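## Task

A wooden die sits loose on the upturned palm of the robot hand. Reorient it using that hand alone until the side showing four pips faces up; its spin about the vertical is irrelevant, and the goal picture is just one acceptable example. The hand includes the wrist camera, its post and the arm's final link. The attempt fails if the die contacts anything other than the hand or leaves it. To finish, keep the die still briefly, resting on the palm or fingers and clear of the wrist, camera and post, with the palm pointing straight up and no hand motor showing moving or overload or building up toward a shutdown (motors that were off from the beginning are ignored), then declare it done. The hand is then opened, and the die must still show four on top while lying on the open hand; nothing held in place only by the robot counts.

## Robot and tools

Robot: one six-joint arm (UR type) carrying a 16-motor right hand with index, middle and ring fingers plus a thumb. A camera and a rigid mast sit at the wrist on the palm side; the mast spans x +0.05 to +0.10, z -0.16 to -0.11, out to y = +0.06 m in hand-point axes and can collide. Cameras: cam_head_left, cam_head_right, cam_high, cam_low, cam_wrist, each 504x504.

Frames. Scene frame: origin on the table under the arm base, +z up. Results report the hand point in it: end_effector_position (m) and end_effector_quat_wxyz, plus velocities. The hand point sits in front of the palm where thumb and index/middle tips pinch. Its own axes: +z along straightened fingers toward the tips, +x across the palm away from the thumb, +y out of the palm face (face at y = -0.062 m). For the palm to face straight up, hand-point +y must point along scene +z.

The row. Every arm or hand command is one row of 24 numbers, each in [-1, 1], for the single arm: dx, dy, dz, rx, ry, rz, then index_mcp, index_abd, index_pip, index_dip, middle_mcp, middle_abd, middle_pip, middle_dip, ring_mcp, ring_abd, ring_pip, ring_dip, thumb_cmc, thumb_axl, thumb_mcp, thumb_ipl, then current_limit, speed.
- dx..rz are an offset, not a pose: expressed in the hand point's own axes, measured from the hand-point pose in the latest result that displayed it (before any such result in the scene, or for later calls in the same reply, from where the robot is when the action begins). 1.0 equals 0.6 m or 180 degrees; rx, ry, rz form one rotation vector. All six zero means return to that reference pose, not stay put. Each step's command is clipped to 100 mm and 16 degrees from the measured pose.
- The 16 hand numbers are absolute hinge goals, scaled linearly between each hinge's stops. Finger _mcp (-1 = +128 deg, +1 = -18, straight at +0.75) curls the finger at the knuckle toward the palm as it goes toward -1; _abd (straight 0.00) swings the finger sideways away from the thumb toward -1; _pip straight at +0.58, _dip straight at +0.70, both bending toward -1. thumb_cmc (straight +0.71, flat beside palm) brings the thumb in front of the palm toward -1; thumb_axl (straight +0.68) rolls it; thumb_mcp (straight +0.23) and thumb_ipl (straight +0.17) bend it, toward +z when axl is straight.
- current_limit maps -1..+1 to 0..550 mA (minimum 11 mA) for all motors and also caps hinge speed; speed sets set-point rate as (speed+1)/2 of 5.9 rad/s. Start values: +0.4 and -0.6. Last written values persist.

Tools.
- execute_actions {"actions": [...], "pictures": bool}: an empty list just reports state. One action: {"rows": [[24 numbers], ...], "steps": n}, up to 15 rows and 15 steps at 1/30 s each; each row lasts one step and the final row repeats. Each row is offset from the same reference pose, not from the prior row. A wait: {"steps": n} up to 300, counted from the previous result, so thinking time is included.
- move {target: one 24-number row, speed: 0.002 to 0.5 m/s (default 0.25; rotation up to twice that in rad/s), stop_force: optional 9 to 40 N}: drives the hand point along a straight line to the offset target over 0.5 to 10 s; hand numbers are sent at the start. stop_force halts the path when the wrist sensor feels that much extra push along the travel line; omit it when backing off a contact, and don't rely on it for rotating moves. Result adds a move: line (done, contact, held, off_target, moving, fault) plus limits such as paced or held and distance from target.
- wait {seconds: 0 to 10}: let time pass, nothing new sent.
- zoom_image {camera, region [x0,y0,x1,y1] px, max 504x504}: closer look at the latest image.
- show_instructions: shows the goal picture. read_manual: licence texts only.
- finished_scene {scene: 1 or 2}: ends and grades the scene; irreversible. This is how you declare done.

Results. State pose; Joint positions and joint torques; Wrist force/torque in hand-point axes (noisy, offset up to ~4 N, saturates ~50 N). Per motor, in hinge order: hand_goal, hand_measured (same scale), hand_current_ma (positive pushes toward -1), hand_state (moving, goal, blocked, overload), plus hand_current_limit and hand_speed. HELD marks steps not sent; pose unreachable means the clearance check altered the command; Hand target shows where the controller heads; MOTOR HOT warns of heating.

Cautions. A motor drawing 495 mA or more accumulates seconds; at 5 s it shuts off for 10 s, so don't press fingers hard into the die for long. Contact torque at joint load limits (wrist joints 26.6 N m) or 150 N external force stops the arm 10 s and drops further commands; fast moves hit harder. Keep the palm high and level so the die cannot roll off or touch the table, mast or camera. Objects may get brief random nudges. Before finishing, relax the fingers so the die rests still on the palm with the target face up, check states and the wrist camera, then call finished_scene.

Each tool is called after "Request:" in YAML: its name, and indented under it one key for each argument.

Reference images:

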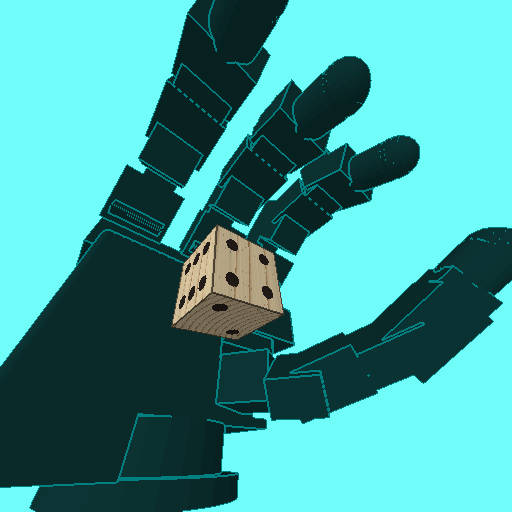

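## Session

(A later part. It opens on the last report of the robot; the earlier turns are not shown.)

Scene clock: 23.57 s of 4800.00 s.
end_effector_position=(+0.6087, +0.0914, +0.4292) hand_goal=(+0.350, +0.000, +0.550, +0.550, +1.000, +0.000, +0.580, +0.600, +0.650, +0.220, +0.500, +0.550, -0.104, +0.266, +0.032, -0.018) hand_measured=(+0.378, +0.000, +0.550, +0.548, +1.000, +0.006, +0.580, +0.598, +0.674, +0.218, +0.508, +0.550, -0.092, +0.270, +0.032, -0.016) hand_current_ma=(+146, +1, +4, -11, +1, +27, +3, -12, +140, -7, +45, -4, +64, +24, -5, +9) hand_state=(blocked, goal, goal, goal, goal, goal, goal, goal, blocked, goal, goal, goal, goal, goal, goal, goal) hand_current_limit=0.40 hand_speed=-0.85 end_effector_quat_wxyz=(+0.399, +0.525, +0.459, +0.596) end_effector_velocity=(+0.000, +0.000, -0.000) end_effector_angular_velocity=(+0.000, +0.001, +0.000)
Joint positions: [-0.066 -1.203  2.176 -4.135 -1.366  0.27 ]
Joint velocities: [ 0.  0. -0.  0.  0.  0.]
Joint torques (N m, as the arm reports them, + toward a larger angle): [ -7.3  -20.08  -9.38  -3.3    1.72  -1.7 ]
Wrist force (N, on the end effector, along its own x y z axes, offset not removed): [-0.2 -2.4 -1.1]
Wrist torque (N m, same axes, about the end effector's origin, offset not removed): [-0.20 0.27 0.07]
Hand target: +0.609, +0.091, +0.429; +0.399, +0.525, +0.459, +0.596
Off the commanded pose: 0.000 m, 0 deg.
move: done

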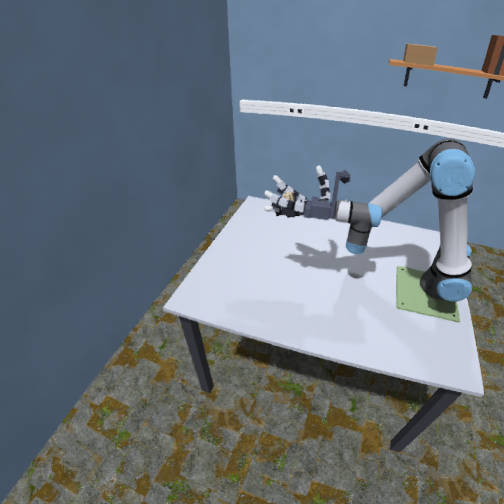

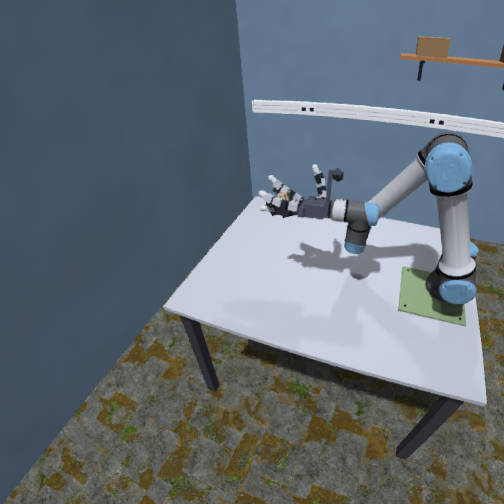

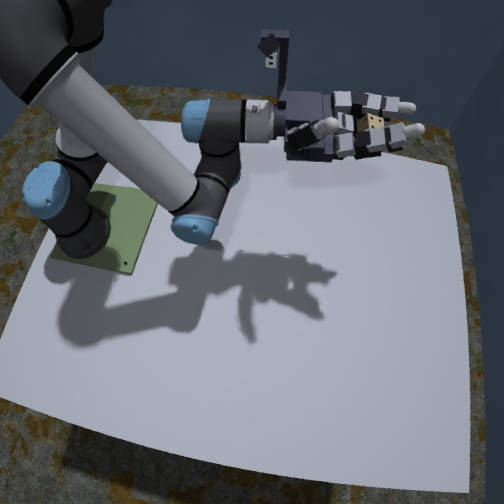

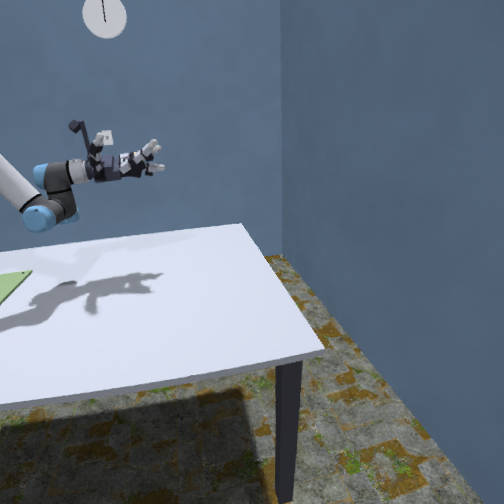

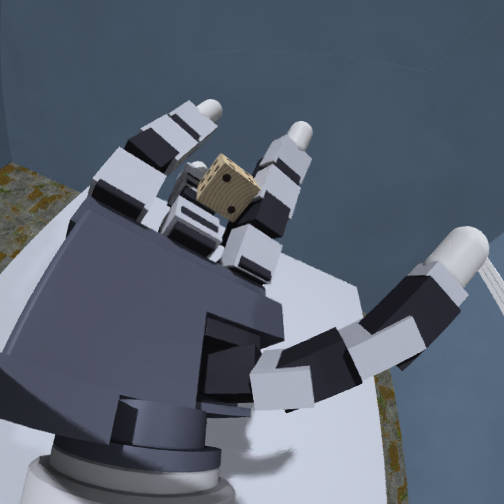

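Request:
move:
  target: [0,0,0,0,0,-0.11,0.35,0,0.55,0.55,0.85,0,0.58,0.6,0.65,0.1,0.5,0.55,-0.104,0.266,0.032,-0.018,0.4,-0.9]
  speed: 0.1

Request:
zoom_image:
  camera: "cam_wrist"
  region: [100, 60, 300, 260]

Request:
zoom_image:
  camera: "cam_head_left"
  region: [250, 150, 350, 250]

Scene clock: 29.73 s of 4800.00 s.
end_effector_position=(+0.6087, +0.0914, +0.4292) hand_goal=(+0.350, +0.000, +0.550, +0.550, +0.850, +0.000, +0.580, +0.600, +0.650, +0.100, +0.500, +0.550, -0.104, +0.266, +0.032, -0.018) hand_measured=(+0.378, +0.000, +0.550, +0.548, +0.884, +0.002, +0.580, +0.598, +0.674, +0.104, +0.508, +0.550, -0.092, +0.270, +0.032, -0.016) hand_current_ma=(+146, +1, +4, -11, +186, +12, +3, -12, +140, +14, +45, -4, +64, +24, -5, +9) hand_state=(blocked, goal, goal, goal, blocked, goal, goal, goal, blocked, goal, goal, goal, goal, goal, goal, goal) hand_current_limit=0.40 hand_speed=-0.90 end_effector_quat_wxyz=(+0.495, +0.438, +0.542, +0.519) end_effector_velocity=(+0.000, -0.000, -0.000) end_effector_angular_velocity=(-0.012, -0.001, -0.000)
Joint positions: [-0.14  -1.182  2.189 -4.169 -1.292 -0.073]
Joint velocities: [-0.003 -0.     0.     0.001  0.004 -0.012]
Joint torques (N m, as the arm reports them, + toward a larger angle): [ -6.03 -20.34  -8.12  -3.39   1.79  -1.65]
Wrist force (N, on the end effector, along its own x y z axes, offset not removed): [0.8 1.6 -1.8]
Wrist torque (N m, same axes, about the end effector's origin, offset not removed): [0.37 0.02 0.18]
Hand target: +0.609, +0.091, +0.429; +0.495, +0.438, +0.542, +0.518
Off the commanded pose: 0.000 m, 0 deg.
move: done

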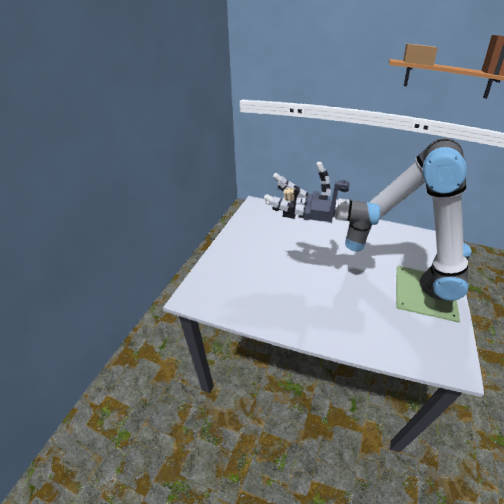

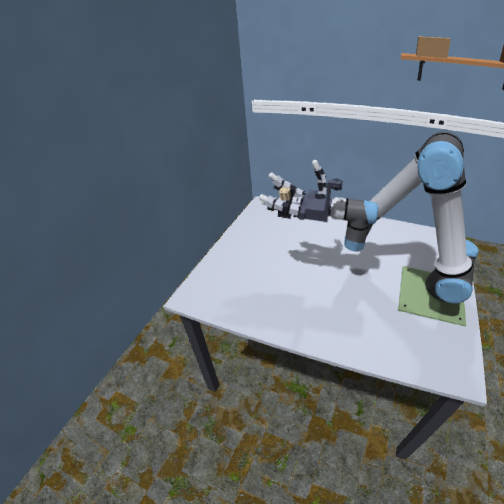

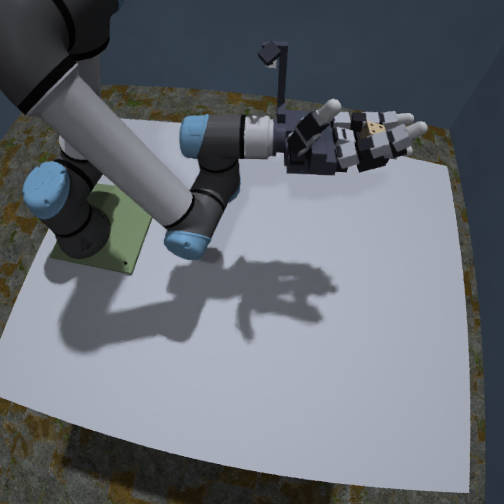

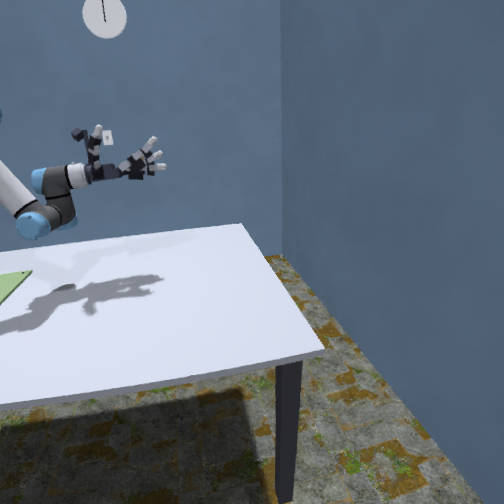

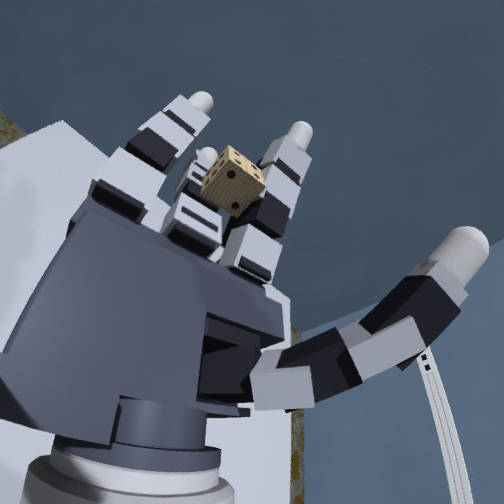

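Region (100, 60, 300, 260) of cam_wrist's 504x504 image, scaled by 2.520, with more detail than that image has.

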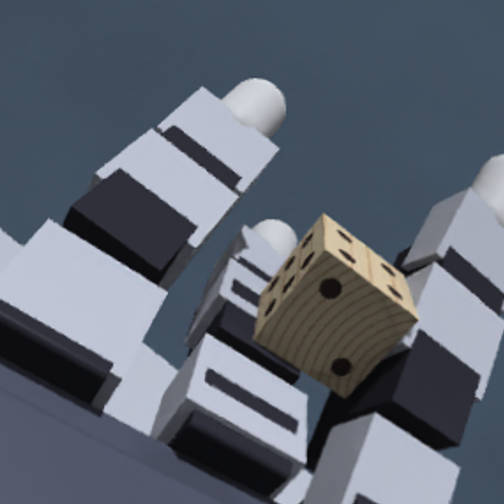

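Region (250, 150, 350, 250) of cam_head_left's 504x504 image, scaled by 5.040, with more detail than that image has.

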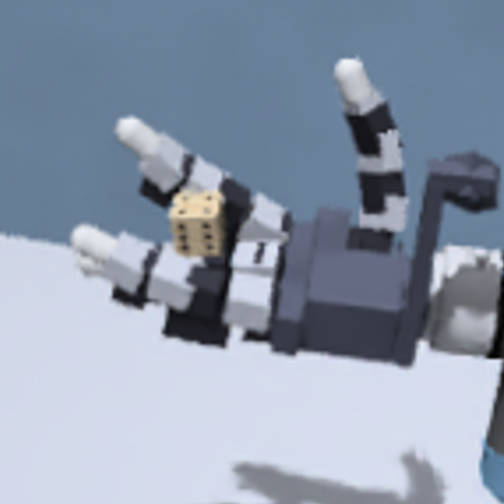

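Request:
move:
  target: [0,0,0,0,0,0,0.35,-0.2,0.55,0.55,0.78,0,0.58,0.65,0.75,0,0.58,0.65,-0.104,0.266,0.032,-0.018,0.4,-0.9]

Request:
zoom_image:
  camera: "cam_wrist"
  region: [100, 60, 300, 260]

Request:
move:
  target: [0,0,0,0,0,0,0.35,0,0.55,0.55,0.78,0,0.58,0.65,0.75,0,0.58,0.65,-0.104,0.266,0.032,-0.018,0.4,-0.8]

Request:
move:
  target: [0,0,0,0,0,0,0.75,0,0.58,0.65,0.75,0,0.58,0.65,0.75,0,0.58,0.65,-0.104,0.266,0.032,-0.018,0.4,-0.8]

Request:
zoom_image:
  camera: "cam_wrist"
  region: [100, 60, 300, 260]

Request:
zoom_image:
  camera: "cam_head_left"
  region: [250, 150, 350, 250]

Scene clock: 32.13 s of 4800.00 s.
end_effector_position=(+0.6087, +0.0914, +0.4292) hand_goal=(+0.350, -0.200, +0.550, +0.550, +0.780, +0.000, +0.580, +0.650, +0.750, +0.000, +0.580, +0.650, -0.104, +0.266, +0.032, -0.018) hand_measured=(+0.378, -0.198, +0.550, +0.548, +0.816, +0.002, +0.580, +0.648, +0.758, +0.004, +0.580, +0.648, -0.092, +0.270, +0.032, -0.016) hand_current_ma=(+146, +12, +4, -11, +188, +11, +3, -12, +52, +13, +3, -13, +64, +24, -5, +9) hand_state=(blocked, goal, goal, goal, blocked, goal, goal, goal, goal, goal, goal, goal, goal, goal, goal, goal) hand_current_limit=0.40 hand_speed=-0.90 end_effector_quat_wxyz=(+0.495, +0.438, +0.542, +0.519) end_effector_velocity=(+0.000, +0.000, -0.000) end_effector_angular_velocity=(+0.000, +0.001, +0.001)
Joint positions: [-0.14  -1.182  2.189 -4.169 -1.292 -0.073]
Joint velocities: [ 0.001  0.    -0.     0.001 -0.     0.   ]
Joint torques (N m, as the arm reports them, + toward a larger angle): [  8.64 -22.09 -13.74  -1.74  -1.62   1.48]
Wrist force (N, on the end effector, along its own x y z axes, offset not removed): [-0.2 -1.4 -2.3]
Wrist torque (N m, same axes, about the end effector's origin, offset not removed): [0.14 0.33 -0.03]
Hand target: +0.609, +0.091, +0.429; +0.495, +0.438, +0.542, +0.519
Off the commanded pose: 0.000 m, 0 deg.
move: done

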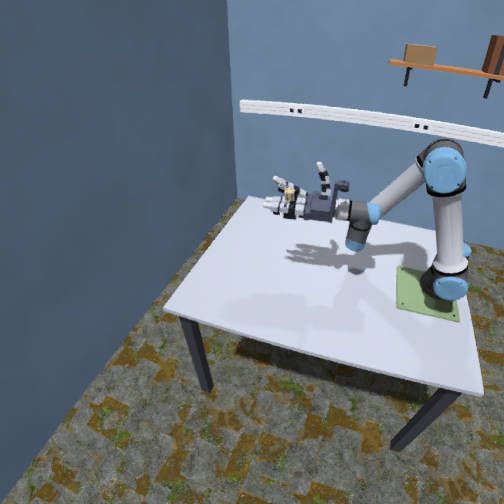

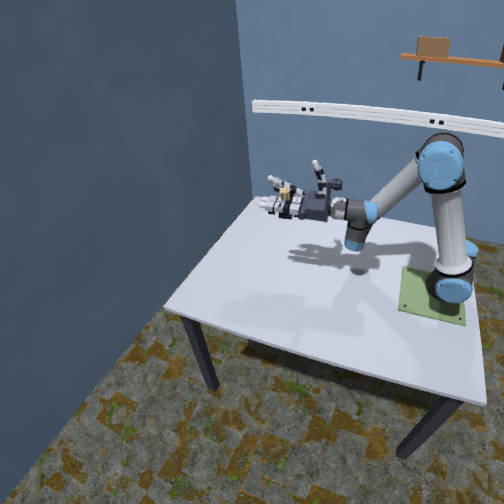

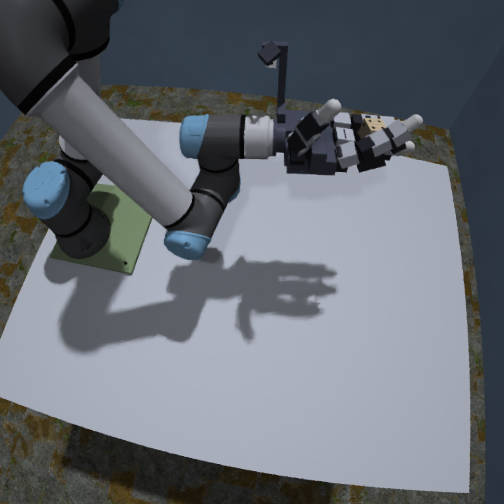

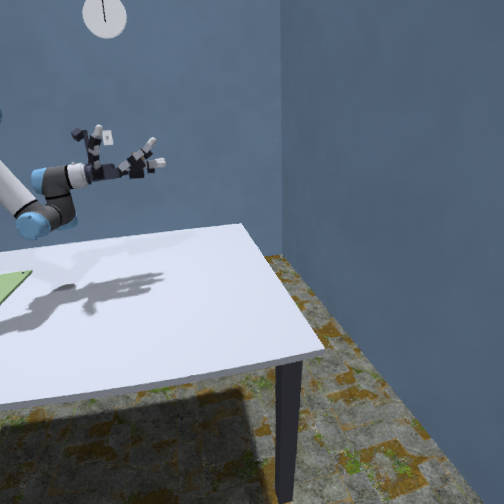

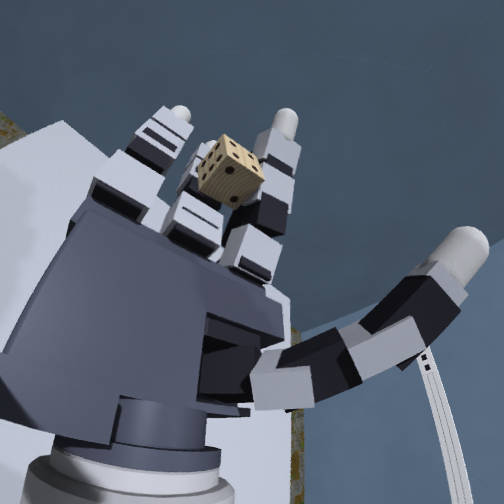

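Region (100, 60, 300, 260) of cam_wrist's 504x504 image, scaled by 2.520, with more detail than that image has.

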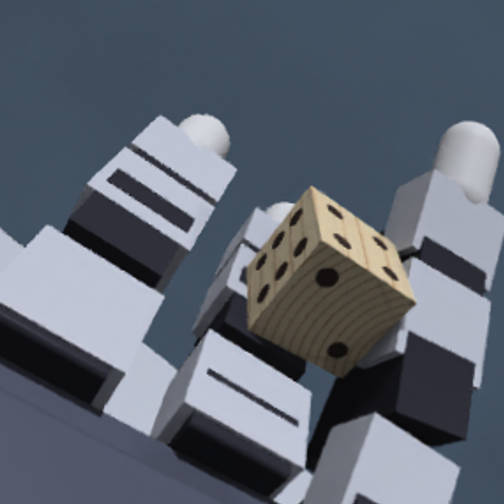

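Scene clock: 32.77 s of 4800.00 s.
end_effector_position=(+0.6087, +0.0914, +0.4292) hand_goal=(+0.350, +0.000, +0.550, +0.550, +0.780, +0.000, +0.580, +0.650, +0.750, +0.000, +0.580, +0.650, -0.104, +0.266, +0.032, -0.018) hand_measured=(+0.378, -0.004, +0.550, +0.548, +0.816, +0.002, +0.580, +0.648, +0.758, +0.004, +0.580, +0.648, -0.092, +0.270, +0.032, -0.016) hand_current_ma=(+146, -20, +4, -11, +188, +11, +3, -12, +52, +13, +3, -13, +64, +24, -5, +9) hand_state=(blocked, goal, goal, goal, blocked, goal, goal, goal, goal, goal, goal, goal, goal, goal, goal, goal) hand_current_limit=0.40 hand_speed=-0.80 end_effector_quat_wxyz=(+0.495, +0.438, +0.542, +0.519) end_effector_velocity=(-0.000, +0.001, -0.000) end_effector_angular_velocity=(-0.000, +0.000, +0.001)
Joint positions: [-0.14  -1.182  2.189 -4.169 -1.292 -0.073]
Joint velocities: [ 0.001 -0.     0.     0.     0.    -0.   ]
Joint torques (N m, as the arm reports them, + toward a larger angle): [  7.17 -21.47 -13.38  -1.54  -1.56   1.41]
Wrist force (N, on the end effector, along its own x y z axes, offset not removed): [-0.7 -0.5 -0.5]
Wrist torque (N m, same axes, about the end effector's origin, offset not removed): [0.15 0.35 -0.01]
Hand target: +0.609, +0.091, +0.429; +0.495, +0.438, +0.542, +0.519
Off the commanded pose: 0.000 m, 0 deg.
move: done

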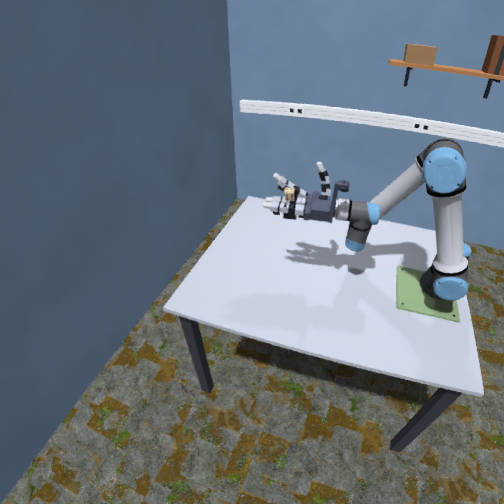

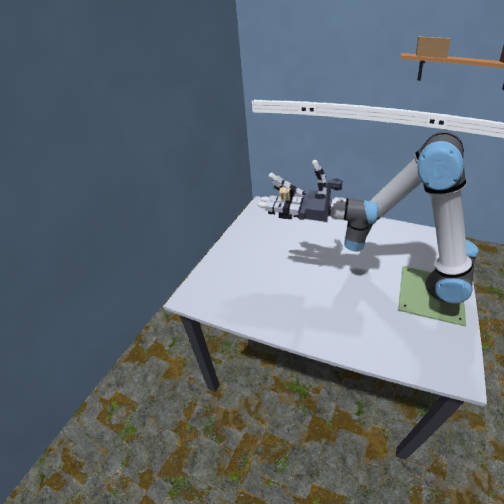

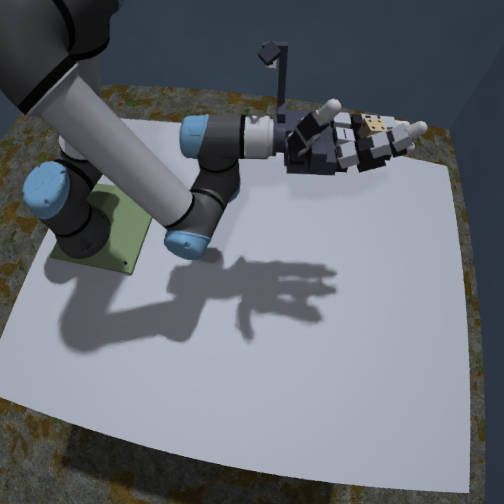

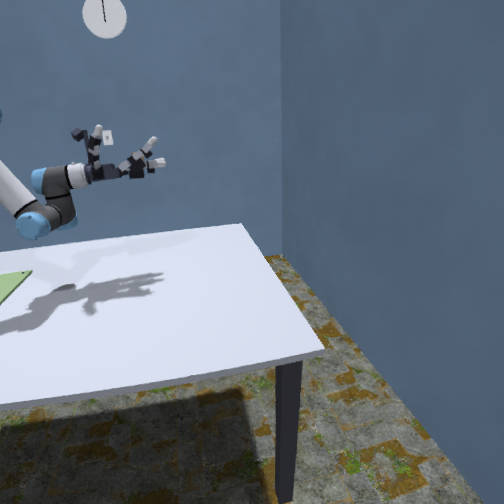

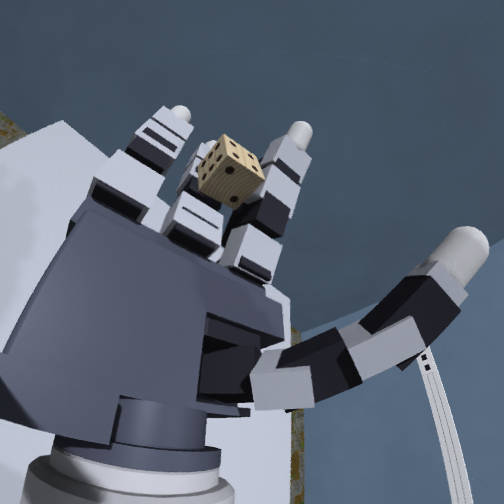

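Scene clock: 33.90 s of 4800.00 s.
end_effector_position=(+0.6087, +0.0914, +0.4292) hand_goal=(+0.750, +0.000, +0.580, +0.650, +0.750, +0.000, +0.580, +0.650, +0.750, +0.000, +0.580, +0.650, -0.104, +0.266, +0.032, -0.018) hand_measured=(+0.760, -0.004, +0.580, +0.648, +0.786, +0.002, +0.580, +0.648, +0.758, +0.004, +0.580, +0.648, -0.092, +0.270, +0.032, -0.016) hand_current_ma=(+58, -20, +4, -11, +188, +11, +3, -12, +52, +13, +3, -13, +64, +24, -5, +9) hand_state=(goal, goal, goal, goal, blocked, goal, goal, goal, goal, goal, goal, goal, goal, goal, goal, goal) hand_current_limit=0.40 hand_speed=-0.80 end_effector_quat_wxyz=(+0.495, +0.438, +0.542, +0.519) end_effector_velocity=(+0.000, +0.000, -0.000) end_effector_angular_velocity=(-0.000, +0.000, +0.000)
Joint positions: [-0.14  -1.182  2.189 -4.169 -1.292 -0.073]
Joint velocities: [ 0. -0.  0.  0.  0. -0.]
Joint torques (N m, as the arm reports them, + toward a larger angle): [  7.49 -21.43 -14.17  -1.58  -1.57   1.31]
Wrist force (N, on the end effector, along its own x y z axes, offset not removed): [-2.2 -2.1 -0.9]
Wrist torque (N m, same axes, about the end effector's origin, offset not removed): [-0.19 0.40 -0.14]
Hand target: +0.609, +0.091, +0.429; +0.495, +0.438, +0.542, +0.519
Off the commanded pose: 0.000 m, 0 deg.
move: done

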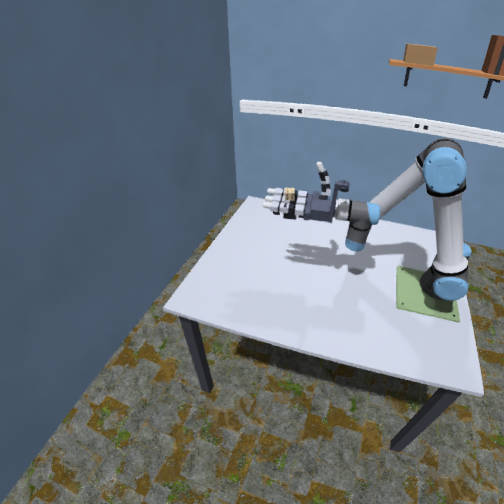

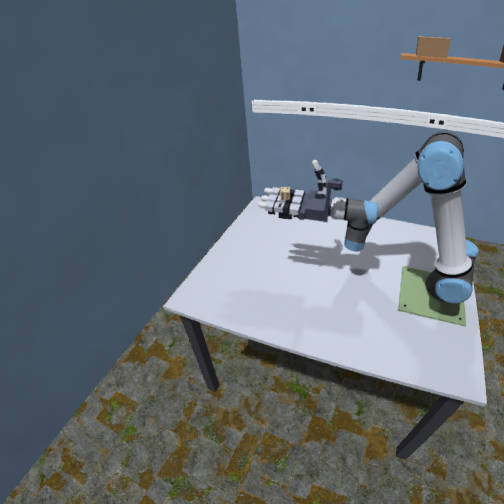

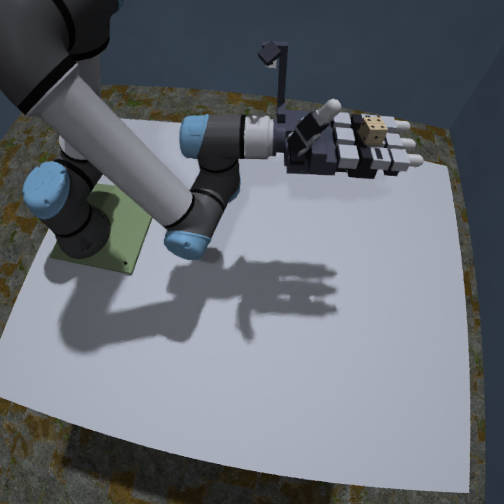

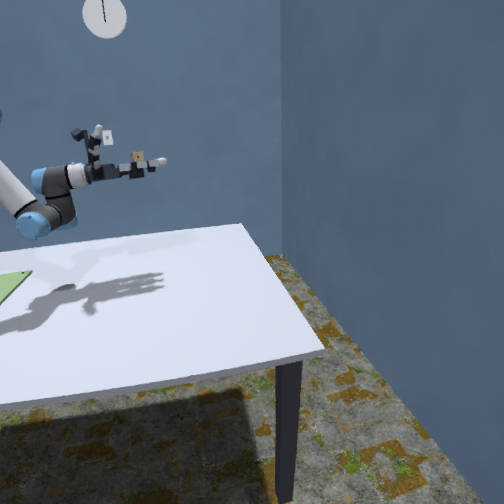

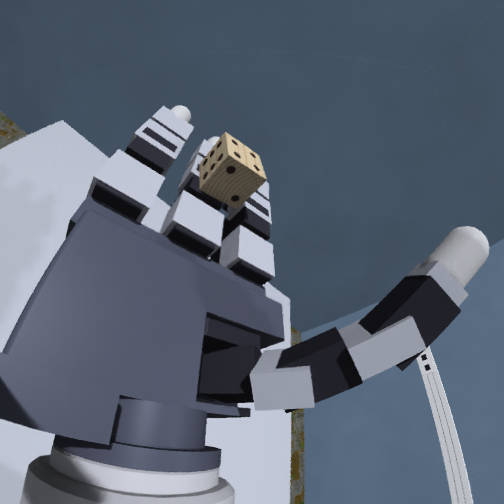

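Region (100, 60, 300, 260) of cam_wrist's 504x504 image, scaled by 2.520, with more detail than that image has.

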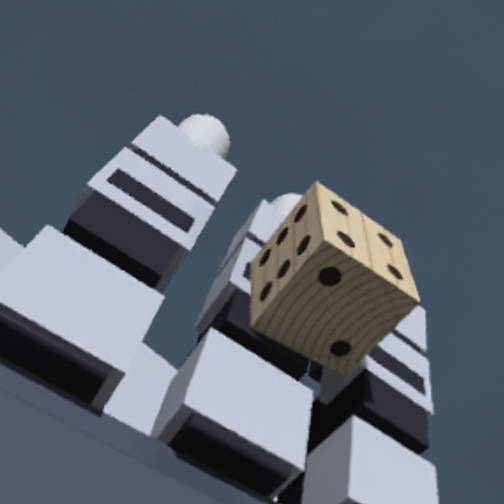

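Region (250, 150, 350, 250) of cam_head_left's 504x504 image, scaled by 5.040, with more detail than that image has.

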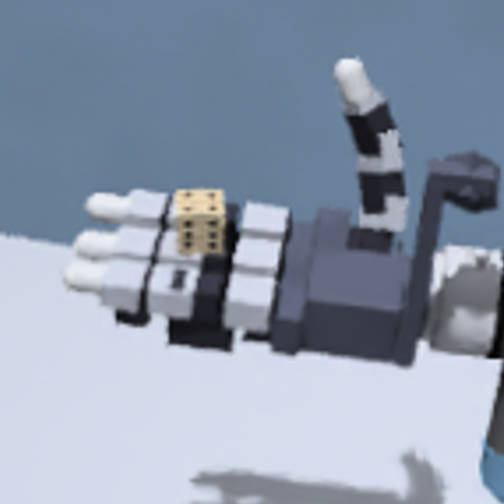

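The die is lying flat with the four on top.

Request:
finished_scene:
  scene: 1

The scene is finished: the task was done.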